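## Task

Place every bolt and the battery in the steel pan and no other object. An item counts only if it stays there without the robot holding it. All objects must settle shortly after you stop. Finally open the grippers and pull the arms away.

## Robot and tools

Robot: two arms, left_arm and right_arm, each ending in a two-finger gripper. Root links in the scene frame: left_arm at (-0.008, +0.332, 0) m, quat_wxyz (+1.000, 0, 0, -0.018); right_arm at (+0.006, -0.260, 0) m, quat_wxyz (+1.000, 0, 0, -0.028).

Frame: one shared scene frame. Origin sits on the table surface midway between the arms; +z is up, +x reaches out across the table, and left_arm is on the +y side. The arm names do not refer to image sides. Gripper frame: fingers extend along its +z; they close and open along its y. end_effector_position is the point between the pads, roughly 1 cm short of the fingertips. Joint ranges (rad), base to gripper: waist -2.618 to 3.054, shoulder 0 to 3.142, elbow 0 to 3.142, wrist pitch -1.571 to 1.571, wrist yaw -1.571 to 1.571, wrist roll -2.094 to 2.094.

Row layout (used by both motion tools): a single flat list of 16 numbers covering both arms: left_arm x, y, z, qw, qx, qy, qz, opening, then right_arm in the same eight slots. x, y, z are an absolute gripper position in metres in the scene frame; the quaternion is an absolute orientation, w first, in the scene frame. Together these form a pose, not an offset. Opening runs from -1 (closed) to +1 (fully open, 0.094 m). Optionally 12 more numbers, each 0 to 1, scale joint stiffness: left_arm's six joints then right_arm's six, in Joint positions order; a scale persists until changed.

execute_actions(actions): a list of up to 15 actions, run in sequence. Each action is a table of up to 15 rows; each row lasts one control step of 1/30 s, so an action spans 15 steps (0.5 s), and a short table repeats its final row. An empty list only reports state and images. A target lying over 0.6 m from that gripper's current position, measured along any of the gripper's own axes, rejects the action for both arms; if the first action fails this, or any action is malformed, nothing runs. Each step, the commanded pose is clamped to within 70 mm and 16 degrees of the measured pose, and the arm only continues as far as the last clamped pose, so long moves need follow-up actions. Position wins over orientation when both cannot be met. To hold a wrist angle, repeat your own quaternion every row rather than copying the drifted reported one.

move(target, speed, blocking): target is one 16-number row (absolute poses plus openings). Each gripper follows a straight line toward its pose; all paths finish together, lasting 0.5 to 10 s (cut off at 10 s). speed is the path top speed in m/s, 0.002 to 0.5, default 0.25; rotation is capped at twice that value in rad/s, taking the shorter way. Paths ignore obstacles and the other arm; grippers lag, wander, and may exceed speed near full reach. Faster or deeper contact pushes harder. The opening is applied at the start. The result adds a "move:" line: the ending (done, off_target, moving, held, fault) and limits (paced = pose clipped; held = some steps blocked, after which the arm may surge), plus each gripper's distance from its pose. With blocking=false you get a result after 0.5 s; until a result shows the move finished, further moves and actions are rejected, so use wait or stop.

wait(seconds): 0 to 10; arms keep their last command; returns early if a running move ends. stop(): brakes the current move; it needs distance, and fingers continue. zoom_image(camera, region): camera is cam_high, cam_low, cam_left_wrist or cam_right_wrist; region [x0, y0, x1, y1] in pixels from the top-left, at most 504 by 504. read_manual(section): only "licences". finished_scene(scene): integer 1 or 2; irreversible; reports success and starts the next task.

Cameras: cam_high and cam_low are 504x504; the two wrist cameras are 616x616 fisheye.

Results: the state line gives each gripper's position and quat_wxyz (can be off at long reach). Hand target lines show the pose each arm is currently driven toward. grip_measured is the finger opening on the command scale; the last Joint positions number is the opening in metres. Joint torques include offsets and noise. Step readings list positions at some steps; HELD marks an arm whose row was partly blocked. "pose unreachable" means the clearance check altered or blocked that arm's command. FAULT lines mark arm stops; MOTOR HOT warns at 75 °C, 90 °C halts that arm 10 s, 100 °C makes it go limp and fall.

Practical notes: arms often stop a centimetre or more short, usually low. To grasp, command an opening roughly 0.03 below grip_measured; smaller differences grip more lightly. Pads exert about 50 to 62 N, less on parts thinner than 2 mm. Held parts may be tugged and loose ones nudged briefly. To keep an arm still, resend its last reported full pose and desired opening each call. Keep arms from striking or pressing each other, never push items off the table, avoid drops, slams and hard shoves, and let everything settle. Before finishing, release the parts and lift the grippers away from the pan.

Each tool is called by a JSON object that holds its "name" and its "arguments", one argument or row to a line.

## Session

{"name": "execute_actions", "arguments": {
  "actions": []
}}

Scene clock: 0.00 s.
left_arm: end_effector_position=(+0.0711, -0.0001, +0.1236) grip_measured=+1.000 end_effector_quat_wxyz=(+0.007, +0.645, +0.764, -0.006) | right_arm: end_effector_position=(+0.4977, -0.2533, +0.3338) grip_measured=+1.000 end_effector_quat_wxyz=(-0.088, +0.649, -0.578, +0.486)
Joint positions: left_arm=[-1.304  1.819  1.57  -1.303  0.002  0.062  0.094] | right_arm=[ 0.288  1.815  1.963 -0.847  0.649 -1.765  0.094]
Joint velocities: left_arm=[ 0.012  0.002 -0.007  0.007 -0.051 -0.022  0.   ] | right_arm=[ 0.007 -0.017  0.007 -0.037 -0.051 -0.051  0.   ]
Joint torques (N m, as the arm reports them, + toward a larger angle): no reading
Hand target (left_arm): +0.072, -0.004, +0.130; +0.019, +0.645, +0.764, -0.014
Hand target (right_arm): +0.496, -0.254, +0.334; -0.086, +0.649, -0.580, +0.485
Joint stiffness scale: left_arm=[1. 1. 1. 1. 1. 1.] | right_arm=[1. 1. 1. 1. 1. 1.]

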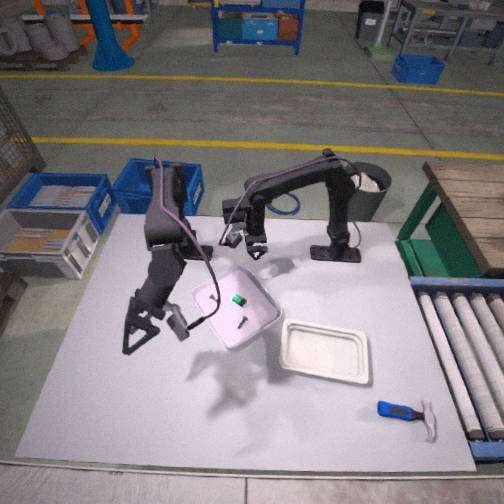

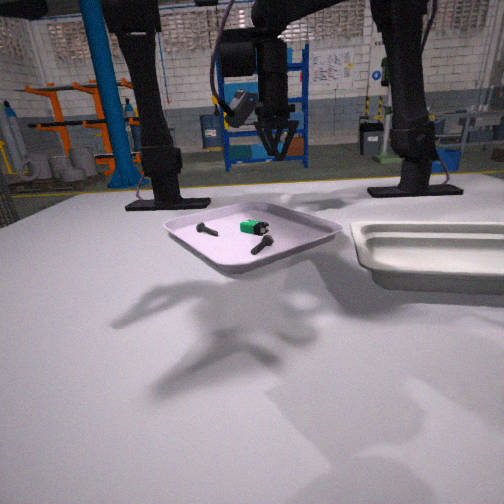

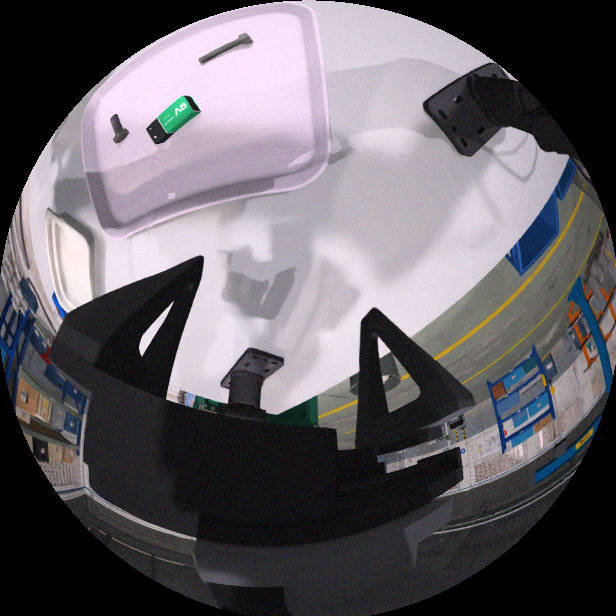

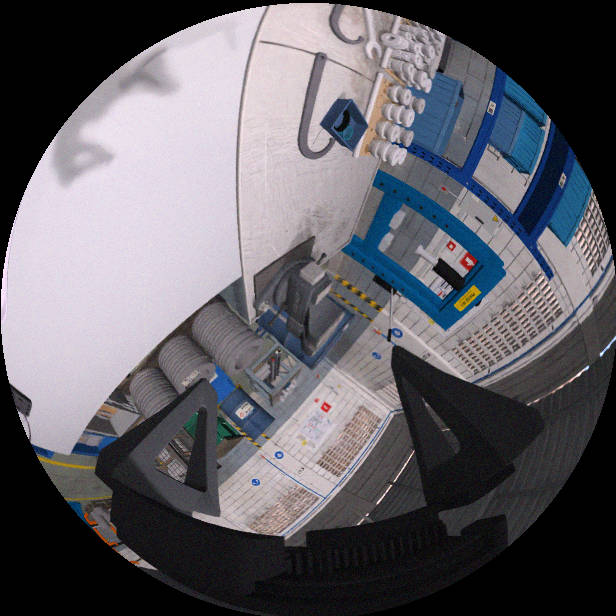

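{"name": "zoom_image", "arguments": {
  "camera": "cam_high",
  "region": [180,260,300,360]
}}

Region (180, 260, 300, 360) of cam_high's 504x504 image, scaled by 4.200, with more detail than that image has.

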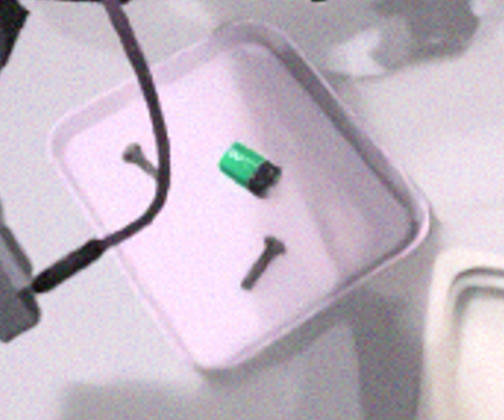

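{"name": "move", "arguments": {
  "target": [0.30,-0.02,0.06,0,0.267,0.964,0,0, 0.0793,-0.5351,0.1817,0.187,0.777,0.582,0.152,1]
}}

Scene clock: 28.73 s.
left_arm: end_effector_position=(+0.2953, -0.0162, +0.0530) grip_measured=+0.002 end_effector_quat_wxyz=(-0.007, +0.273, +0.962, +0.003) | right_arm: end_effector_position=(+0.0790, -0.5321, +0.1733) grip_measured=+1.000 end_effector_quat_wxyz=(+0.683, +0.654, -0.279, -0.167)
Joint positions: left_arm=[-0.82   2.394  2.168 -1.36   0.002 -0.304  0.047] | right_arm=[-0.574  1.796  0.884 -1.552  1.553 -2.086  0.094]
Joint velocities: left_arm=[ 0.007 -0.022  0.002 -0.007  0.066  0.007  0.001] | right_arm=[-0.007  0.007  0.007  0.066  0.037  0.066  0.   ]
Joint torques (N m, as the arm reports them, + toward a larger angle): left_arm=[  0.44 -12.32   7.59   0.    -0.09  -0.04] | right_arm=[-0.53 -4.72  5.42 -0.69  0.52 -0.06]
Hand target (left_arm): +0.301, -0.018, +0.060; +0.003, +0.267, +0.964, +0.001
Hand target (right_arm): +0.080, -0.535, +0.175; +0.686, +0.654, -0.269, -0.172
Off the commanded pose (left_arm): 0.009 m, 1 deg.
Off the commanded pose (right_arm): 0.009 m, 127 deg; orientation clipped at the last step of the last action.
Joint stiffness scale: left_arm=[1. 1. 1. 1. 1. 1.] | right_arm=[1. 1. 1. 1. 1. 1.]
joint sent to its limit (right arm) — the command would take joint 4 (wrist pitch) past its lower limit, joint 5 (wrist yaw) past its upper limit and joint 6 (wrist roll) past its lower limit, so those joints were sent only as far as their limits.
move: off_target (right_arm); limits=paced

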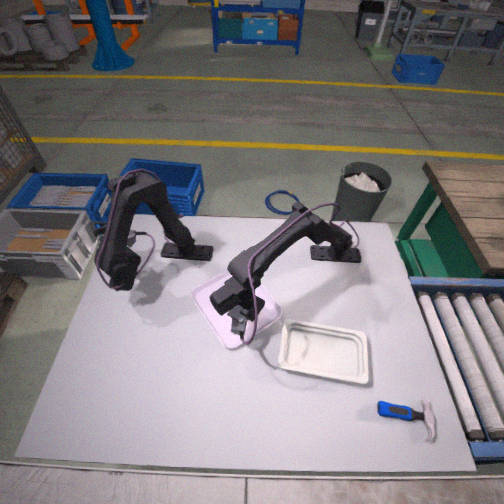

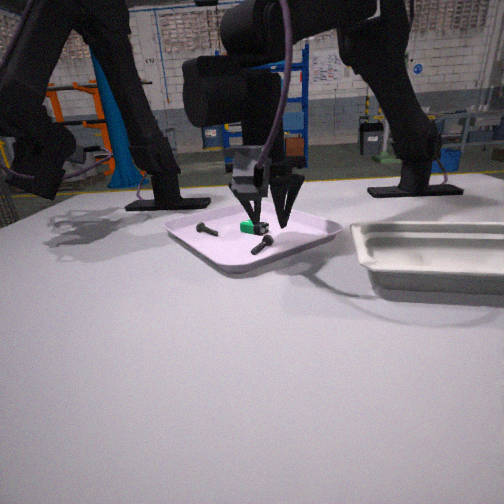

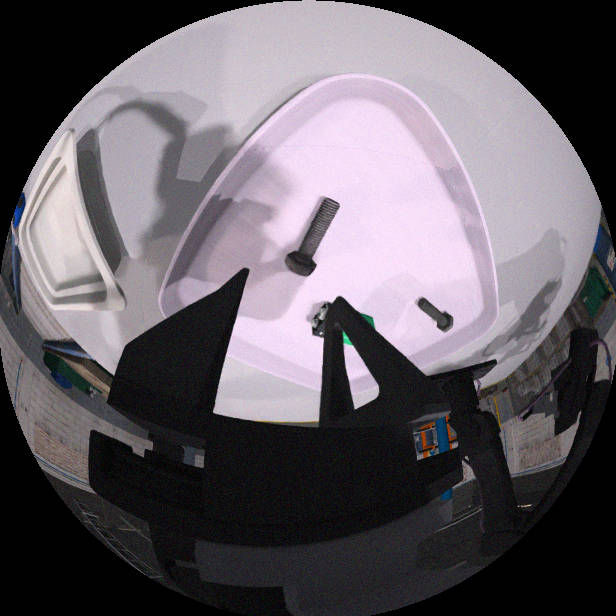

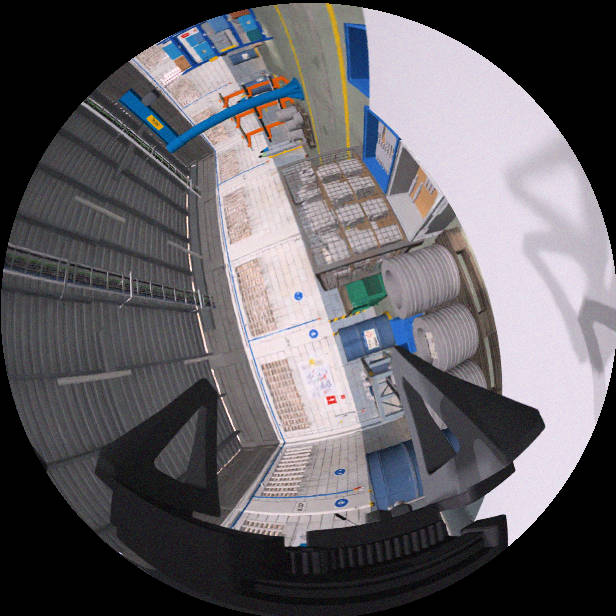

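{"name": "move", "arguments": {
  "target": [0.316,-0.035,0.017,0,0.267,0.964,0,0, 0.0790,-0.5321,0.1733,0.683,0.654,-0.279,-0.167,1],
  "speed": 0.08
}}

Scene clock: 33.77 s.
left_arm: end_effector_position=(+0.3065, -0.0288, +0.0190) grip_measured=+0.002 end_effector_quat_wxyz=(-0.015, +0.272, +0.962, +0.007) | right_arm: end_effector_position=(+0.0789, -0.5320, +0.1734) grip_measured=+1.000 end_effector_quat_wxyz=(+0.683, +0.655, -0.278, -0.168)
Joint positions: left_arm=[-0.819  2.52   2.26  -1.343  0.004 -0.304  0.047] | right_arm=[-0.574  1.796  0.884 -1.555  1.553 -2.086  0.094]
Joint velocities: left_arm=[-0.007  0.007 -0.012  0.022  0.007  0.037  0.   ] | right_arm=[ 0.012  0.012 -0.017 -0.007  0.022  0.051  0.   ]
Joint torques (N m, as the arm reports them, + toward a larger angle): left_arm=[  0.65 -11.84   7.11   0.35   0.    -0.04] | right_arm=[ 0.04 -5.4   4.58 -0.62  0.32  0.02]
Hand target (left_arm): +0.316, -0.035, +0.017; +0.000, +0.267, +0.964, +0.000
Hand target (right_arm): +0.079, -0.532, +0.173; +0.683, +0.654, -0.279, -0.167
Off the commanded pose (left_arm): 0.012 m, 2 deg.
Off the commanded pose (right_arm): 0.000 m, 0 deg.
Joint stiffness scale: left_arm=[1. 1. 1. 1. 1. 1.] | right_arm=[1. 1. 1. 1. 1. 1.]
move: off_target (left_arm)

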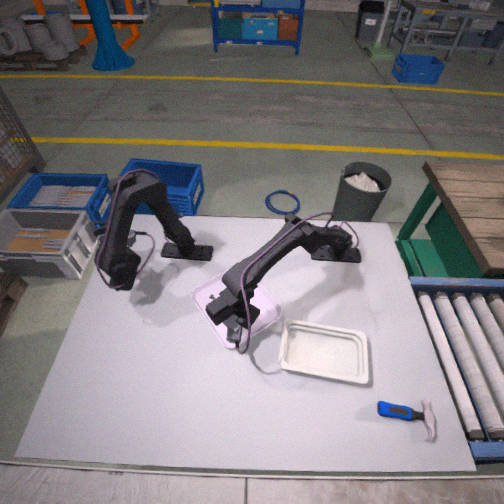

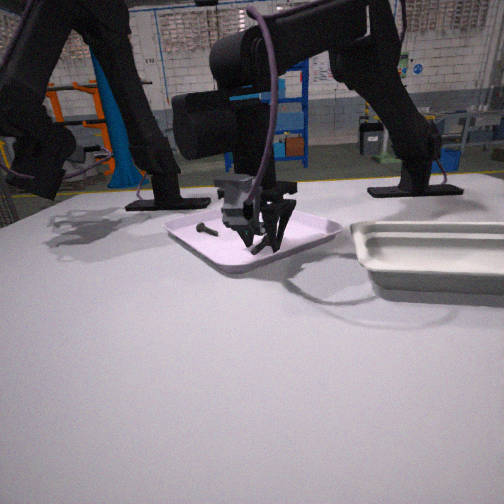

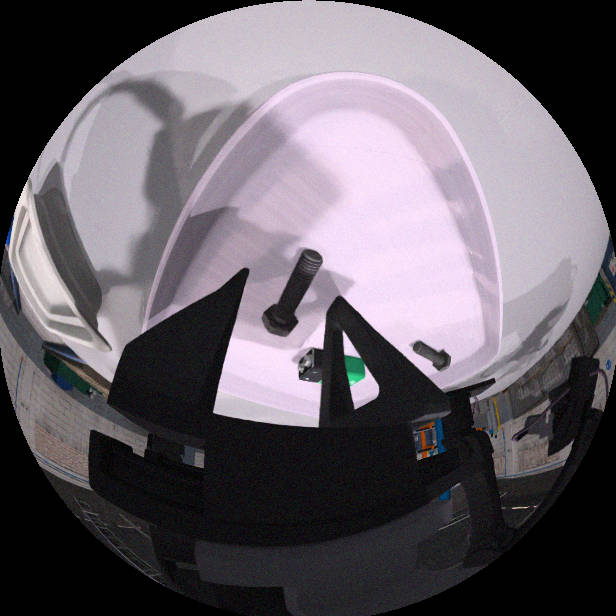

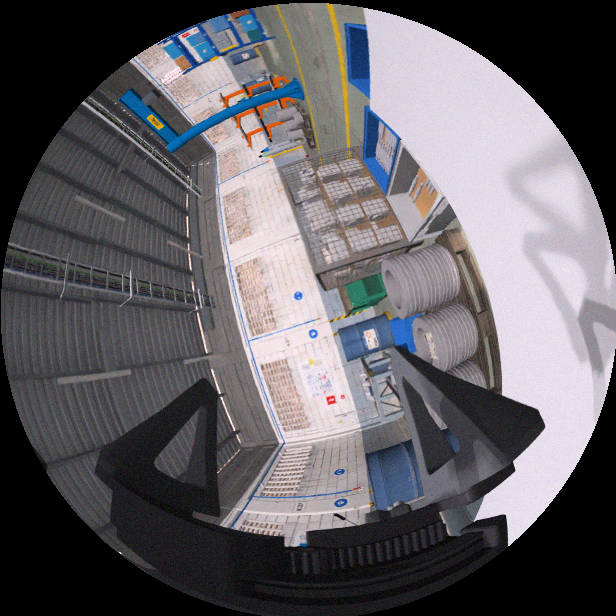

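{"name": "move", "arguments": {
  "target": [0.316,-0.035,0.017,0,0.267,0.964,0,-0.9, 0.0790,-0.5321,0.1733,0.683,0.654,-0.279,-0.167,1]
}}

{"name": "move", "arguments": {
  "target": [0.33,0.0,0.11,0,0.267,0.964,0,-0.9, 0.0790,-0.5321,0.1733,0.683,0.654,-0.279,-0.167,1]
}}

{"name": "move", "arguments": {
  "target": [0.41,0.20,0.09,0,0,1,0,-0.9, 0.0790,-0.5321,0.1733,0.683,0.654,-0.279,-0.167,1]
}}

Scene clock: 38.93 s.
left_arm: end_effector_position=(+0.3056, -0.0294, +0.0187) grip_measured=-0.867 end_effector_quat_wxyz=(-0.016, +0.272, +0.962, +0.005) | right_arm: end_effector_position=(+0.0789, -0.5320, +0.1734) grip_measured=+1.000 end_effector_quat_wxyz=(+0.683, +0.655, -0.278, -0.168)
Joint positions: left_arm=[-0.819  2.521  2.26  -1.343  0.01  -0.304  0.006] | right_arm=[-0.574  1.796  0.884 -1.555  1.553 -2.086  0.094]
Joint velocities: left_arm=[ 0.007 -0.017  0.002  0.11   0.037 -0.022 -0.   ] | right_arm=[ 0.012  0.012 -0.017  0.007  0.051 -0.022  0.   ]
Joint torques (N m, as the arm reports them, + toward a larger angle): left_arm=[  0.4  -11.93   7.06   0.34  -0.11  -0.02] | right_arm=[ 0.05 -5.39  4.58 -0.61  0.32  0.02]
Hand target (left_arm): +0.316, -0.035, +0.018; +0.000, +0.267, +0.964, -0.000
Hand target (right_arm): +0.079, -0.532, +0.173; +0.683, +0.654, -0.279, -0.167
Off the commanded pose (left_arm): 0.012 m, 2 deg.
Off the commanded pose (right_arm): 0.000 m, 0 deg.
Joint stiffness scale: left_arm=[1. 1. 1. 1. 1. 1.] | right_arm=[1. 1. 1. 1. 1. 1.]
move: off_target (left_arm)

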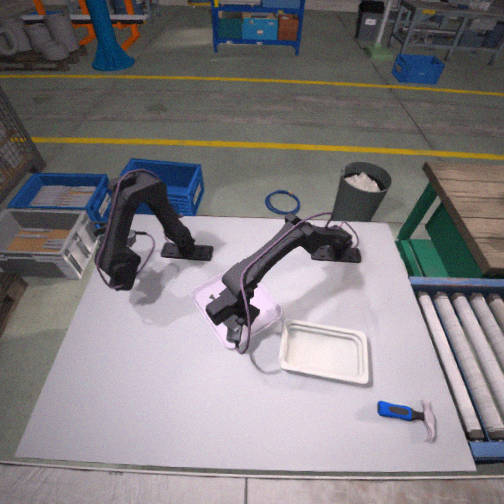

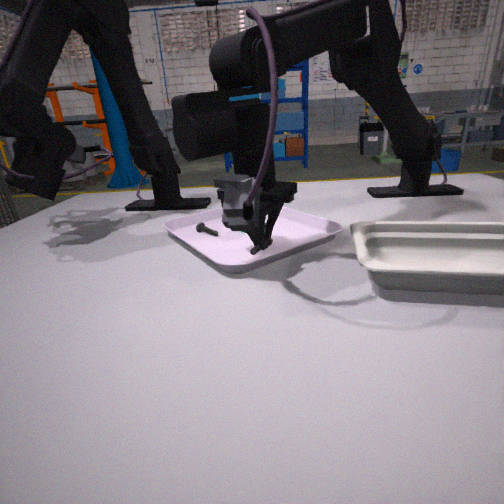

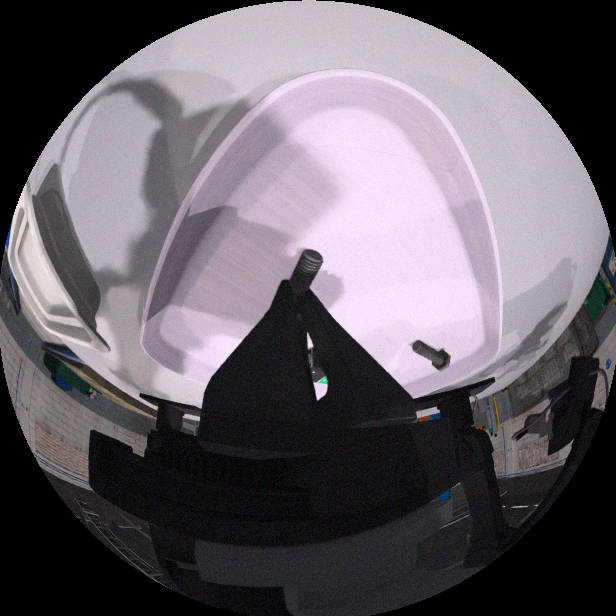

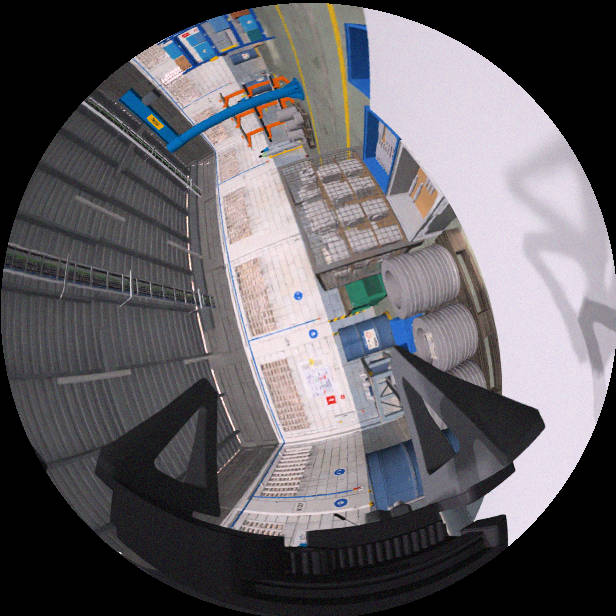

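Scene clock: 39.97 s.
left_arm: end_effector_position=(+0.3284, +0.0020, +0.1015) grip_measured=-0.867 end_effector_quat_wxyz=(+0.007, +0.262, +0.965, -0.007) | right_arm: end_effector_position=(+0.0789, -0.5320, +0.1734) grip_measured=+1.000 end_effector_quat_wxyz=(+0.683, +0.655, -0.278, -0.168)
Joint positions: left_arm=[-0.741  2.444  2.451 -1.56   0.005 -0.246  0.006] | right_arm=[-0.574  1.796  0.884 -1.555  1.553 -2.086  0.094]
Joint velocities: left_arm=[-0.017  0.022  0.007 -0.051 -0.022 -0.022 -0.   ] | right_arm=[-0.002 -0.027 -0.002 -0.007 -0.007 -0.081  0.   ]
Joint torques (N m, as the arm reports them, + toward a larger angle): left_arm=[ -0.12 -13.33   6.64   0.12  -0.1    0.13] | right_arm=[ 0.05 -5.4   4.57 -0.62  0.32  0.02]
Hand target (left_arm): +0.329, +0.001, +0.110; +0.015, +0.267, +0.964, -0.008
Hand target (right_arm): +0.079, -0.532, +0.173; +0.683, +0.654, -0.279, -0.167
Off the commanded pose (left_arm): 0.009 m, 1 deg.
Off the commanded pose (right_arm): 0.000 m, 0 deg.
Joint stiffness scale: left_arm=[1. 1. 1. 1. 1. 1.] | right_arm=[1. 1. 1. 1. 1. 1.]
joint sent to its limit (left arm) — the command would take joint 4 (wrist pitch) past its lower limit, so that joint was sent only as far as its limit.
move: done

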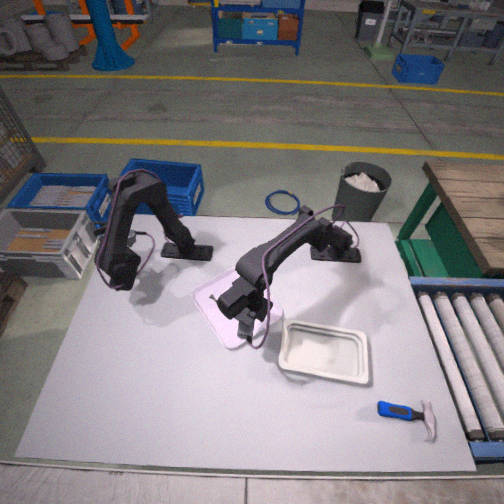

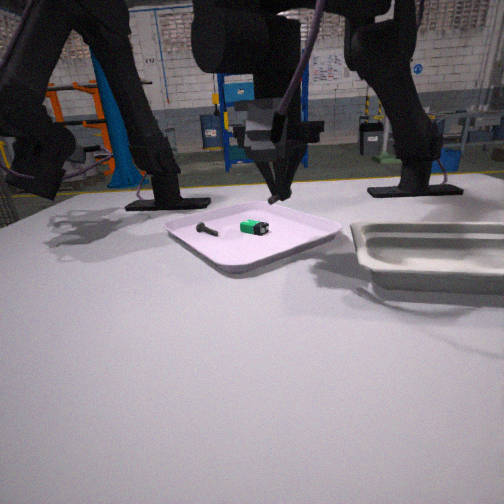

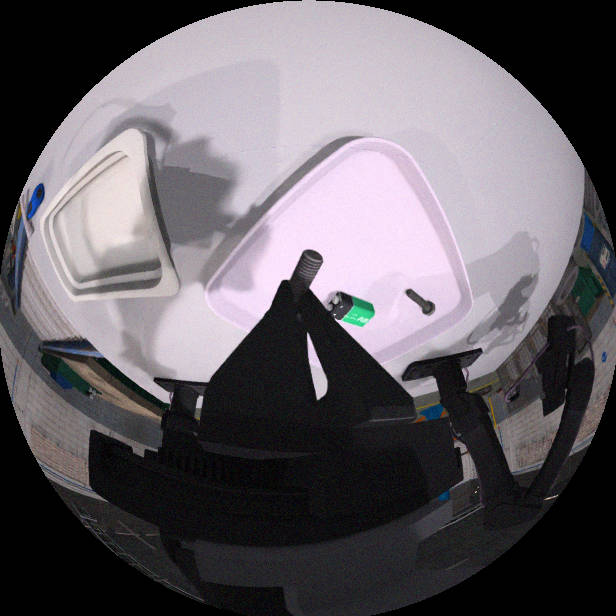

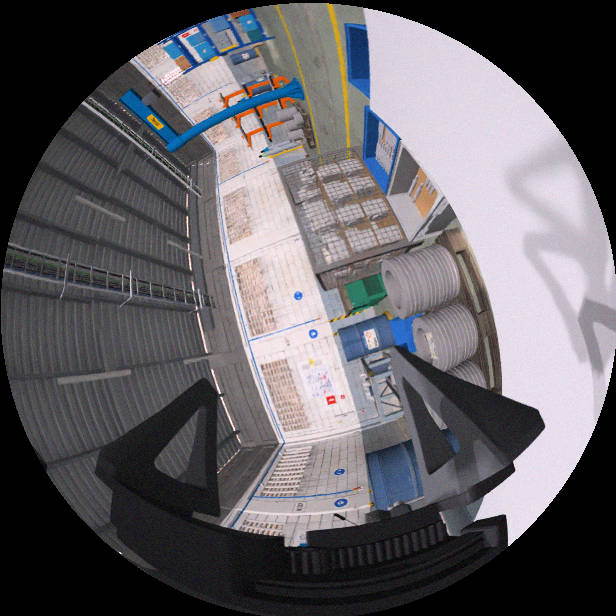

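Scene clock: 41.40 s.
left_arm: end_effector_position=(+0.4053, +0.2049, +0.0813) grip_measured=-0.867 end_effector_quat_wxyz=(-0.017, +0.000, +1.000, +0.006) | right_arm: end_effector_position=(+0.0789, -0.5320, +0.1734) grip_measured=+1.000 end_effector_quat_wxyz=(+0.683, +0.655, -0.278, -0.168)
Joint positions: left_arm=[-0.266  2.267  2.061 -1.401 -0.002 -0.301  0.006] | right_arm=[-0.574  1.796  0.884 -1.555  1.553 -2.086  0.094]
Joint velocities: left_arm=[-0.032  0.017  0.007  0.037  0.051 -0.037 -0.001] | right_arm=[-0.007  0.007 -0.007  0.007 -0.037 -0.007  0.   ]
Joint torques (N m, as the arm reports them, + toward a larger angle): left_arm=[ -0.15 -13.25   5.44   0.25  -0.05  -0.05] | right_arm=[ 0.04 -5.4   4.58 -0.61  0.32  0.02]
Hand target (left_arm): +0.410, +0.201, +0.090; +0.002, -0.000, +1.000, +0.002
Hand target (right_arm): +0.079, -0.532, +0.173; +0.683, +0.654, -0.279, -0.167
Off the commanded pose (left_arm): 0.011 m, 2 deg.
Off the commanded pose (right_arm): 0.000 m, 0 deg.
Joint stiffness scale: left_arm=[1. 1. 1. 1. 1. 1.] | right_arm=[1. 1. 1. 1. 1. 1.]
move: off_target (left_arm)

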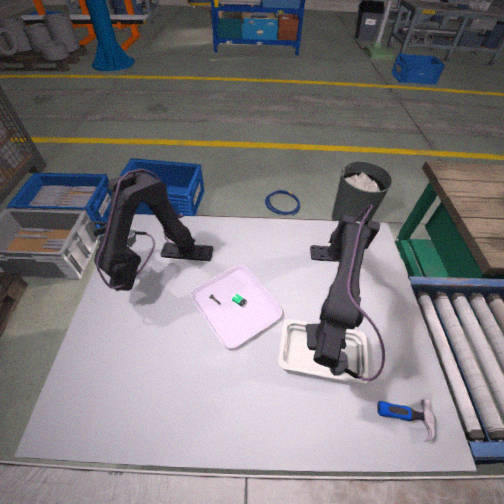

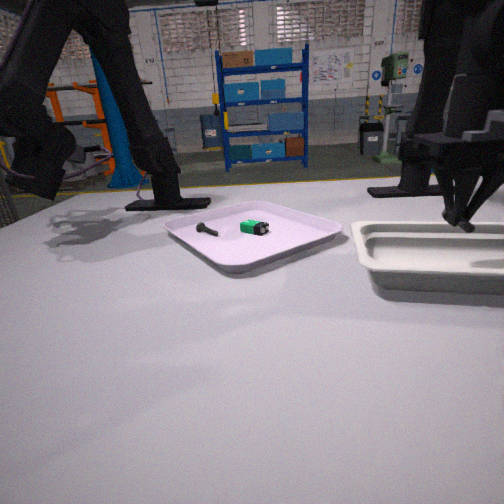

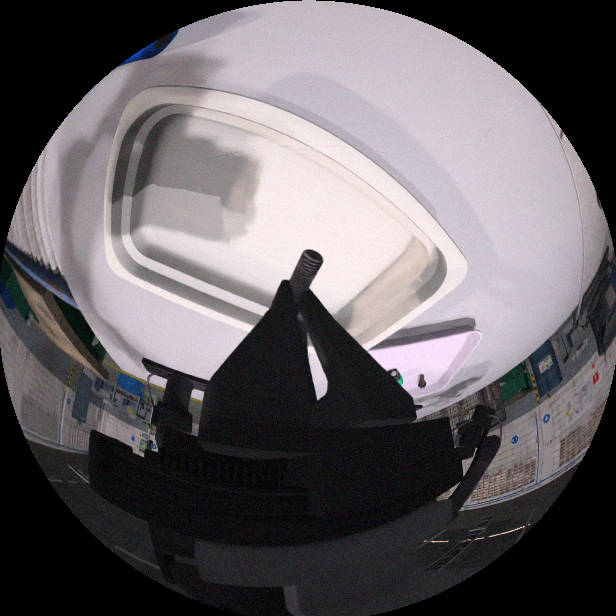

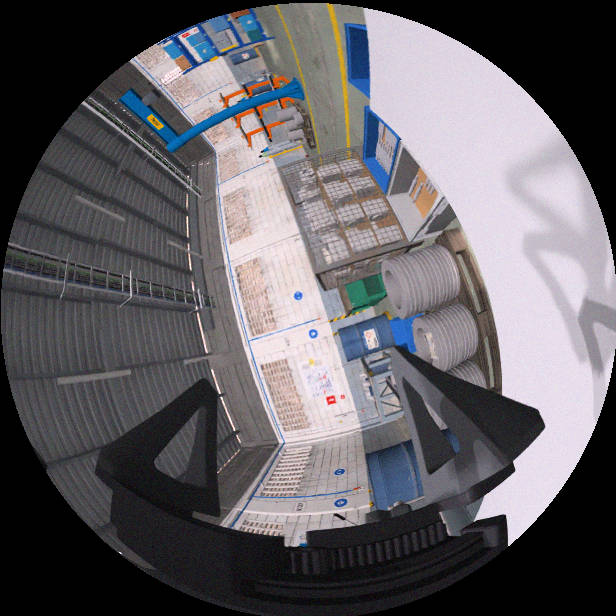

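{"name": "move", "arguments": {
  "target": [0.43,0.20,0.04,0,0,1,0,-0.9, 0.0790,-0.5321,0.1733,0.683,0.654,-0.279,-0.167,1],
  "speed": 0.1
}}

{"name": "move", "arguments": {
  "target": [0.43,0.20,0.04,0,0,1,0,0, 0.0790,-0.5321,0.1733,0.683,0.654,-0.279,-0.167,1]
}}

{"name": "move", "arguments": {
  "target": [0.40,0.15,0.11,0,0,1,0,0.3, 0.0790,-0.5321,0.1733,0.683,0.654,-0.279,-0.167,1]
}}

{"name": "move", "arguments": {
  "target": [0.21,-0.055,0.065,0,-0.446,0.895,0,0.3, 0.0790,-0.5321,0.1733,0.683,0.654,-0.279,-0.167,1]
}}

Scene clock: 48.70 s.
left_arm: end_effector_position=(+0.4279, +0.1973, +0.0409) grip_measured=-0.867 end_effector_quat_wxyz=(-0.006, +0.001, +1.000, +0.002) | right_arm: end_effector_position=(+0.0789, -0.5320, +0.1734) grip_measured=+1.000 end_effector_quat_wxyz=(+0.683, +0.655, -0.278, -0.168)
Joint positions: left_arm=[-0.267  2.361  2.061 -1.283  0.    -0.301  0.006] | right_arm=[-0.574  1.796  0.884 -1.555  1.553 -2.086  0.094]
Joint velocities: left_arm=[-0.002  0.002 -0.017  0.037  0.022  0.022  0.   ] | right_arm=[-0.002 -0.007 -0.007 -0.037 -0.022 -0.081  0.   ]
Joint torques (N m, as the arm reports them, + toward a larger angle): left_arm=[  0.61 -12.96   4.32   0.26   0.     0.13] | right_arm=[ 0.04 -5.39  4.56 -0.61  0.33  0.02]
Hand target (left_arm): +0.430, +0.200, +0.040; -0.000, +0.000, +1.000, +0.000
Hand target (right_arm): +0.079, -0.532, +0.173; +0.683, +0.654, -0.279, -0.167
Off the commanded pose (left_arm): 0.004 m, 1 deg.
Off the commanded pose (right_arm): 0.000 m, 0 deg.
Joint stiffness scale: left_arm=[1. 1. 1. 1. 1. 1.] | right_arm=[1. 1. 1. 1. 1. 1.]
move: done

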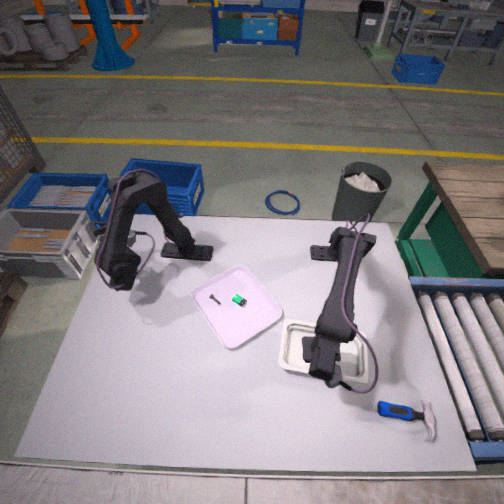

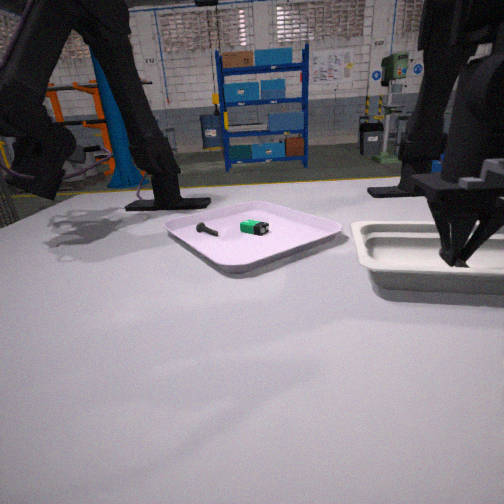

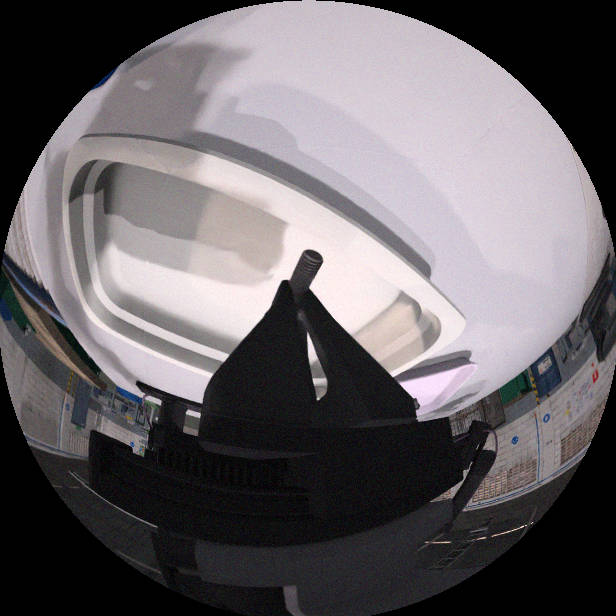

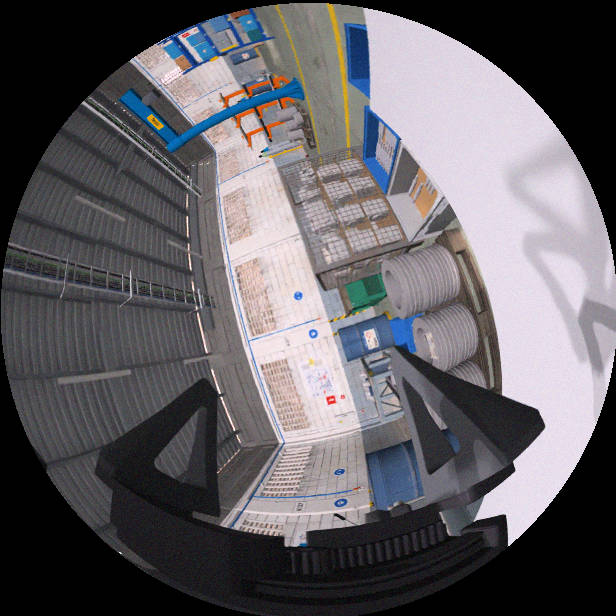

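Scene clock: 49.40 s.
left_arm: end_effector_position=(+0.4285, +0.1971, +0.0409) grip_measured=-0.003 end_effector_quat_wxyz=(-0.005, +0.001, +1.000, +0.001) | right_arm: end_effector_position=(+0.0789, -0.5320, +0.1734) grip_measured=+1.000 end_effector_quat_wxyz=(+0.683, +0.655, -0.278, -0.168)
Joint positions: left_arm=[-0.267  2.361  2.061 -1.28   0.    -0.301  0.047] | right_arm=[-0.574  1.796  0.884 -1.555  1.553 -2.086  0.094]
Joint velocities: left_arm=[ 0.002 -0.022 -0.002 -0.066 -0.022 -0.022 -0.001] | right_arm=[ 0.012 -0.012 -0.007 -0.037  0.022 -0.037  0.   ]
Joint torques (N m, as the arm reports them, + toward a larger angle): left_arm=[  0.57 -13.04   4.17   0.28  -0.01   0.12] | right_arm=[ 0.04 -5.39  4.57 -0.62  0.32  0.02]
Hand target (left_arm): +0.430, +0.200, +0.040; -0.000, -0.000, +1.000, +0.000
Hand target (right_arm): +0.079, -0.532, +0.173; +0.683, +0.654, -0.279, -0.167
Off the commanded pose (left_arm): 0.003 m, 1 deg.
Off the commanded pose (right_arm): 0.000 m, 0 deg.
Joint stiffness scale: left_arm=[1. 1. 1. 1. 1. 1.] | right_arm=[1. 1. 1. 1. 1. 1.]
move: done

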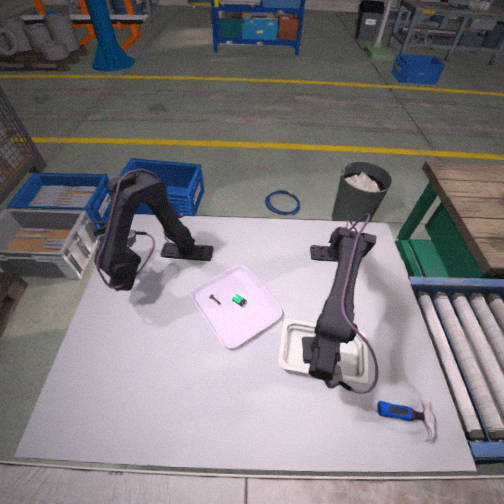

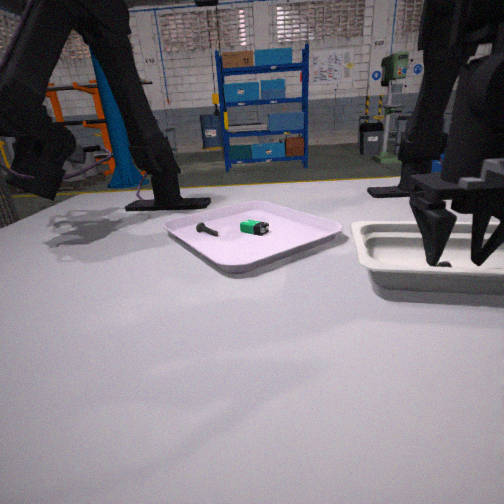

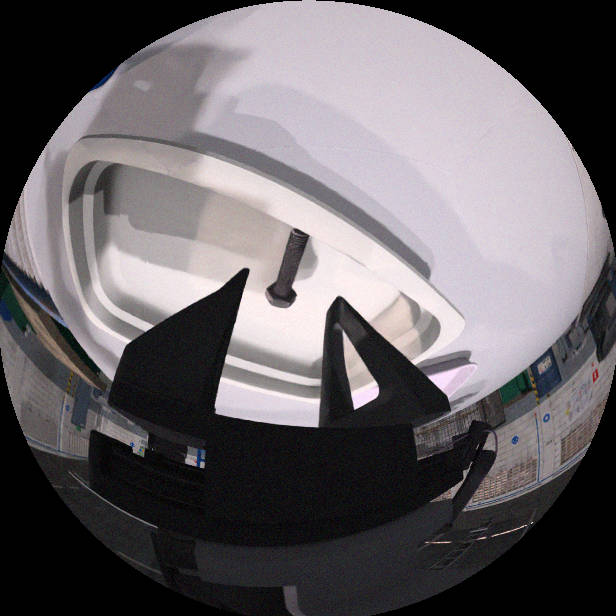

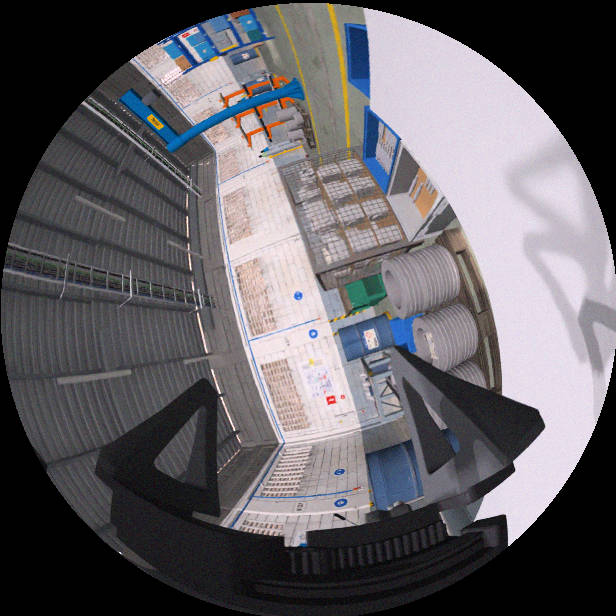

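Scene clock: 50.50 s.
left_arm: end_effector_position=(+0.3948, +0.1479, +0.1011) grip_measured=+0.297 end_effector_quat_wxyz=(-0.011, +0.006, +1.000, +0.000) | right_arm: end_effector_position=(+0.0789, -0.5320, +0.1734) grip_measured=+1.000 end_effector_quat_wxyz=(+0.683, +0.655, -0.278, -0.168)
Joint positions: left_arm=[-0.392  2.313  2.218 -1.496  0.008 -0.415  0.061] | right_arm=[-0.574  1.796  0.884 -1.555  1.553 -2.086  0.094]
Joint velocities: left_arm=[ 0.002 -0.012  0.002 -0.007 -0.007  0.051  0.001] | right_arm=[ 0.002  0.007 -0.012  0.007  0.007  0.051  0.   ]
Joint torques (N m, as the arm reports them, + toward a larger angle): left_arm=[  0.42 -12.23   7.36  -0.02  -0.06  -0.11] | right_arm=[ 0.04 -5.39  4.57 -0.62  0.32  0.02]
Hand target (left_arm): +0.399, +0.150, +0.110; -0.000, -0.000, +1.000, -0.001
Hand target (right_arm): +0.079, -0.532, +0.173; +0.683, +0.654, -0.279, -0.167
Off the commanded pose (left_arm): 0.010 m, 1 deg.
Off the commanded pose (right_arm): 0.000 m, 0 deg.
Joint stiffness scale: left_arm=[1. 1. 1. 1. 1. 1.] | right_arm=[1. 1. 1. 1. 1. 1.]
move: done

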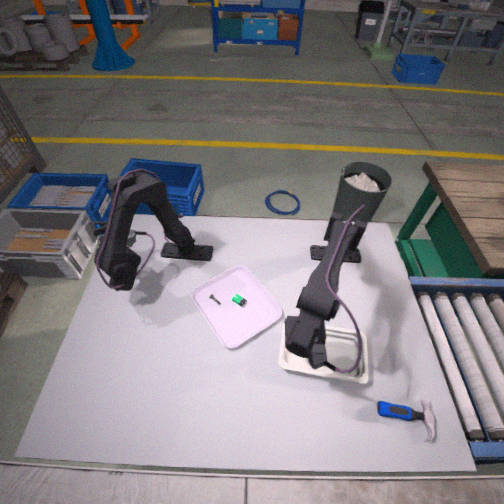

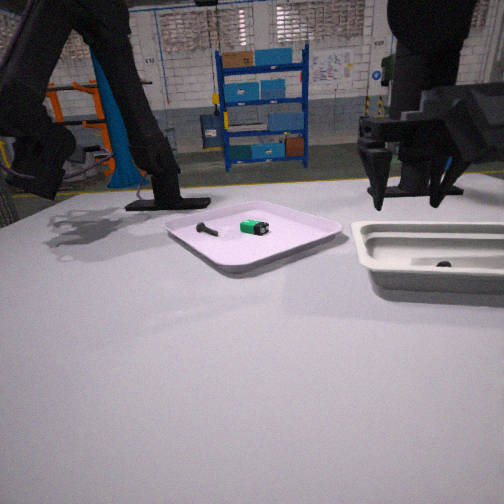

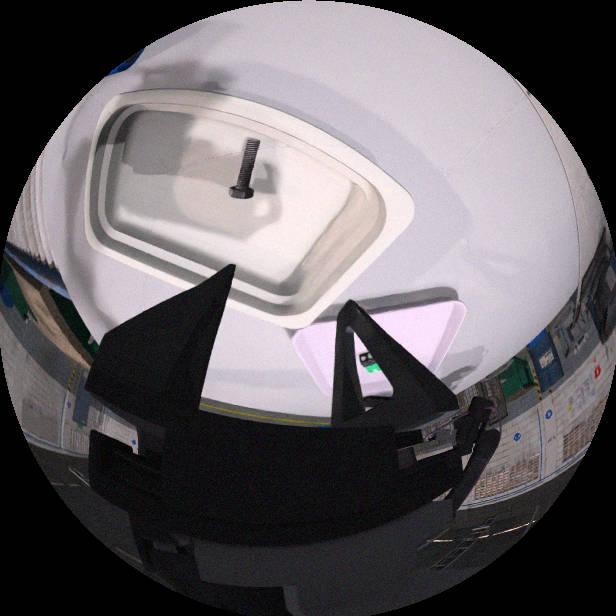

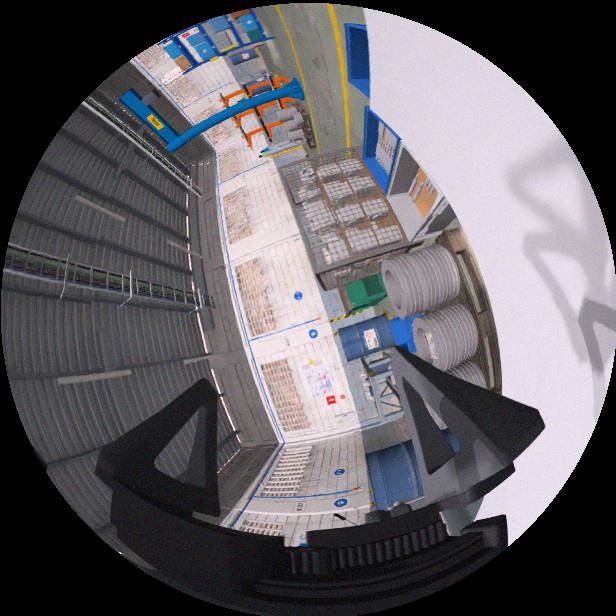

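Scene clock: 53.03 s.
left_arm: end_effector_position=(+0.2055, -0.0565, +0.0601) grip_measured=+0.297 end_effector_quat_wxyz=(-0.012, -0.441, +0.898, +0.003) | right_arm: end_effector_position=(+0.0789, -0.5320, +0.1734) grip_measured=+1.000 end_effector_quat_wxyz=(+0.683, +0.655, -0.278, -0.168)
Joint positions: left_arm=[-1.026  2.288  2.011 -1.302  0.023 -1.974  0.061] | right_arm=[-0.574  1.796  0.884 -1.555  1.553 -2.086  0.094]
Joint velocities: left_arm=[-0.002  0.002 -0.012 -0.022 -0.007 -0.007  0.   ] | right_arm=[-0.012 -0.002  0.012 -0.066  0.037  0.037  0.   ]
Joint torques (N m, as the arm reports them, + toward a larger angle): left_arm=[  0.35 -11.36   7.45  -0.02  -0.14  -0.04] | right_arm=[ 0.04 -5.39  4.57 -0.61  0.32  0.02]
Hand target (left_arm): +0.210, -0.058, +0.065; -0.005, -0.446, +0.895, -0.001
Hand target (right_arm): +0.079, -0.532, +0.173; +0.683, +0.654, -0.279, -0.167
Off the commanded pose (left_arm): 0.007 m, 2 deg.
Off the commanded pose (right_arm): 0.000 m, 0 deg.
Joint stiffness scale: left_arm=[1. 1. 1. 1. 1. 1.] | right_arm=[1. 1. 1. 1. 1. 1.]
move: done

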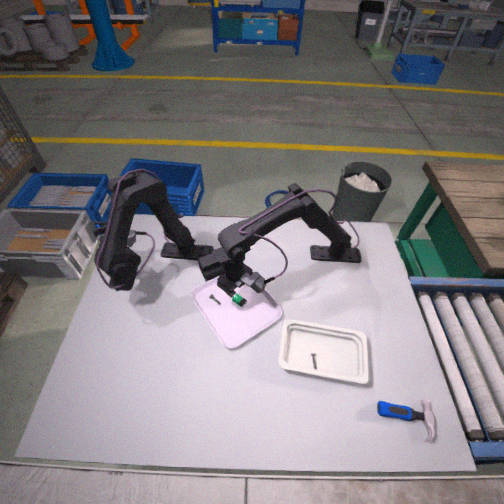

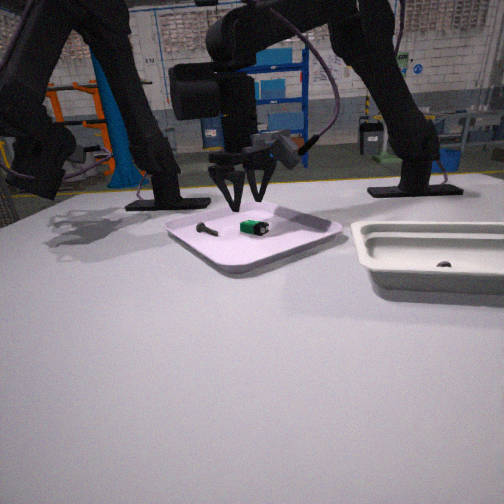

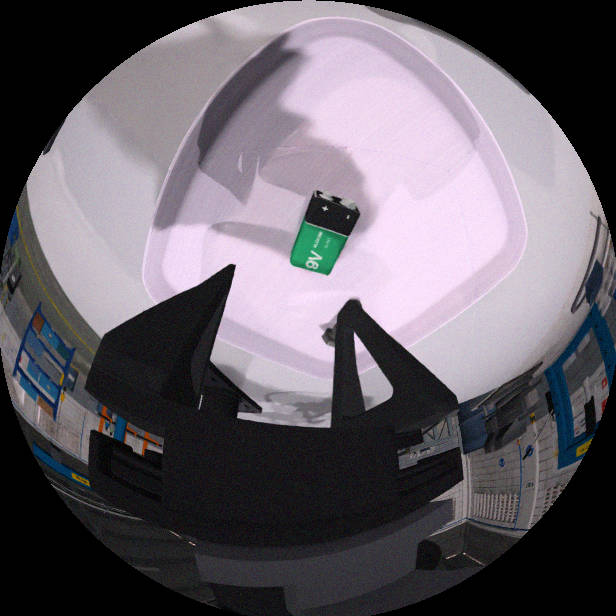

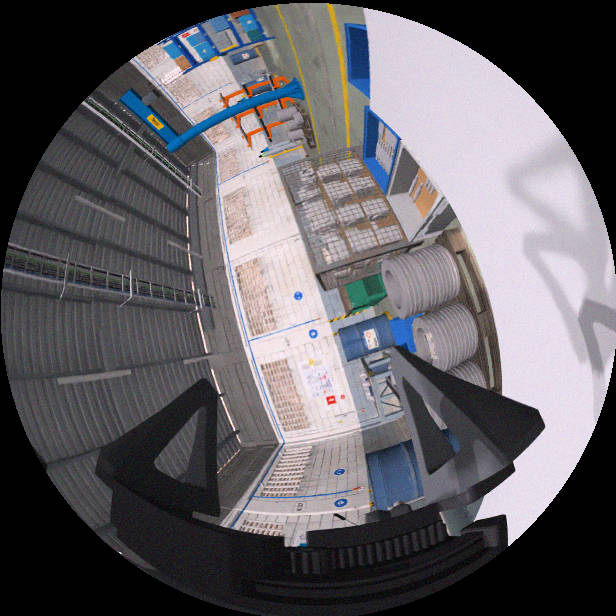

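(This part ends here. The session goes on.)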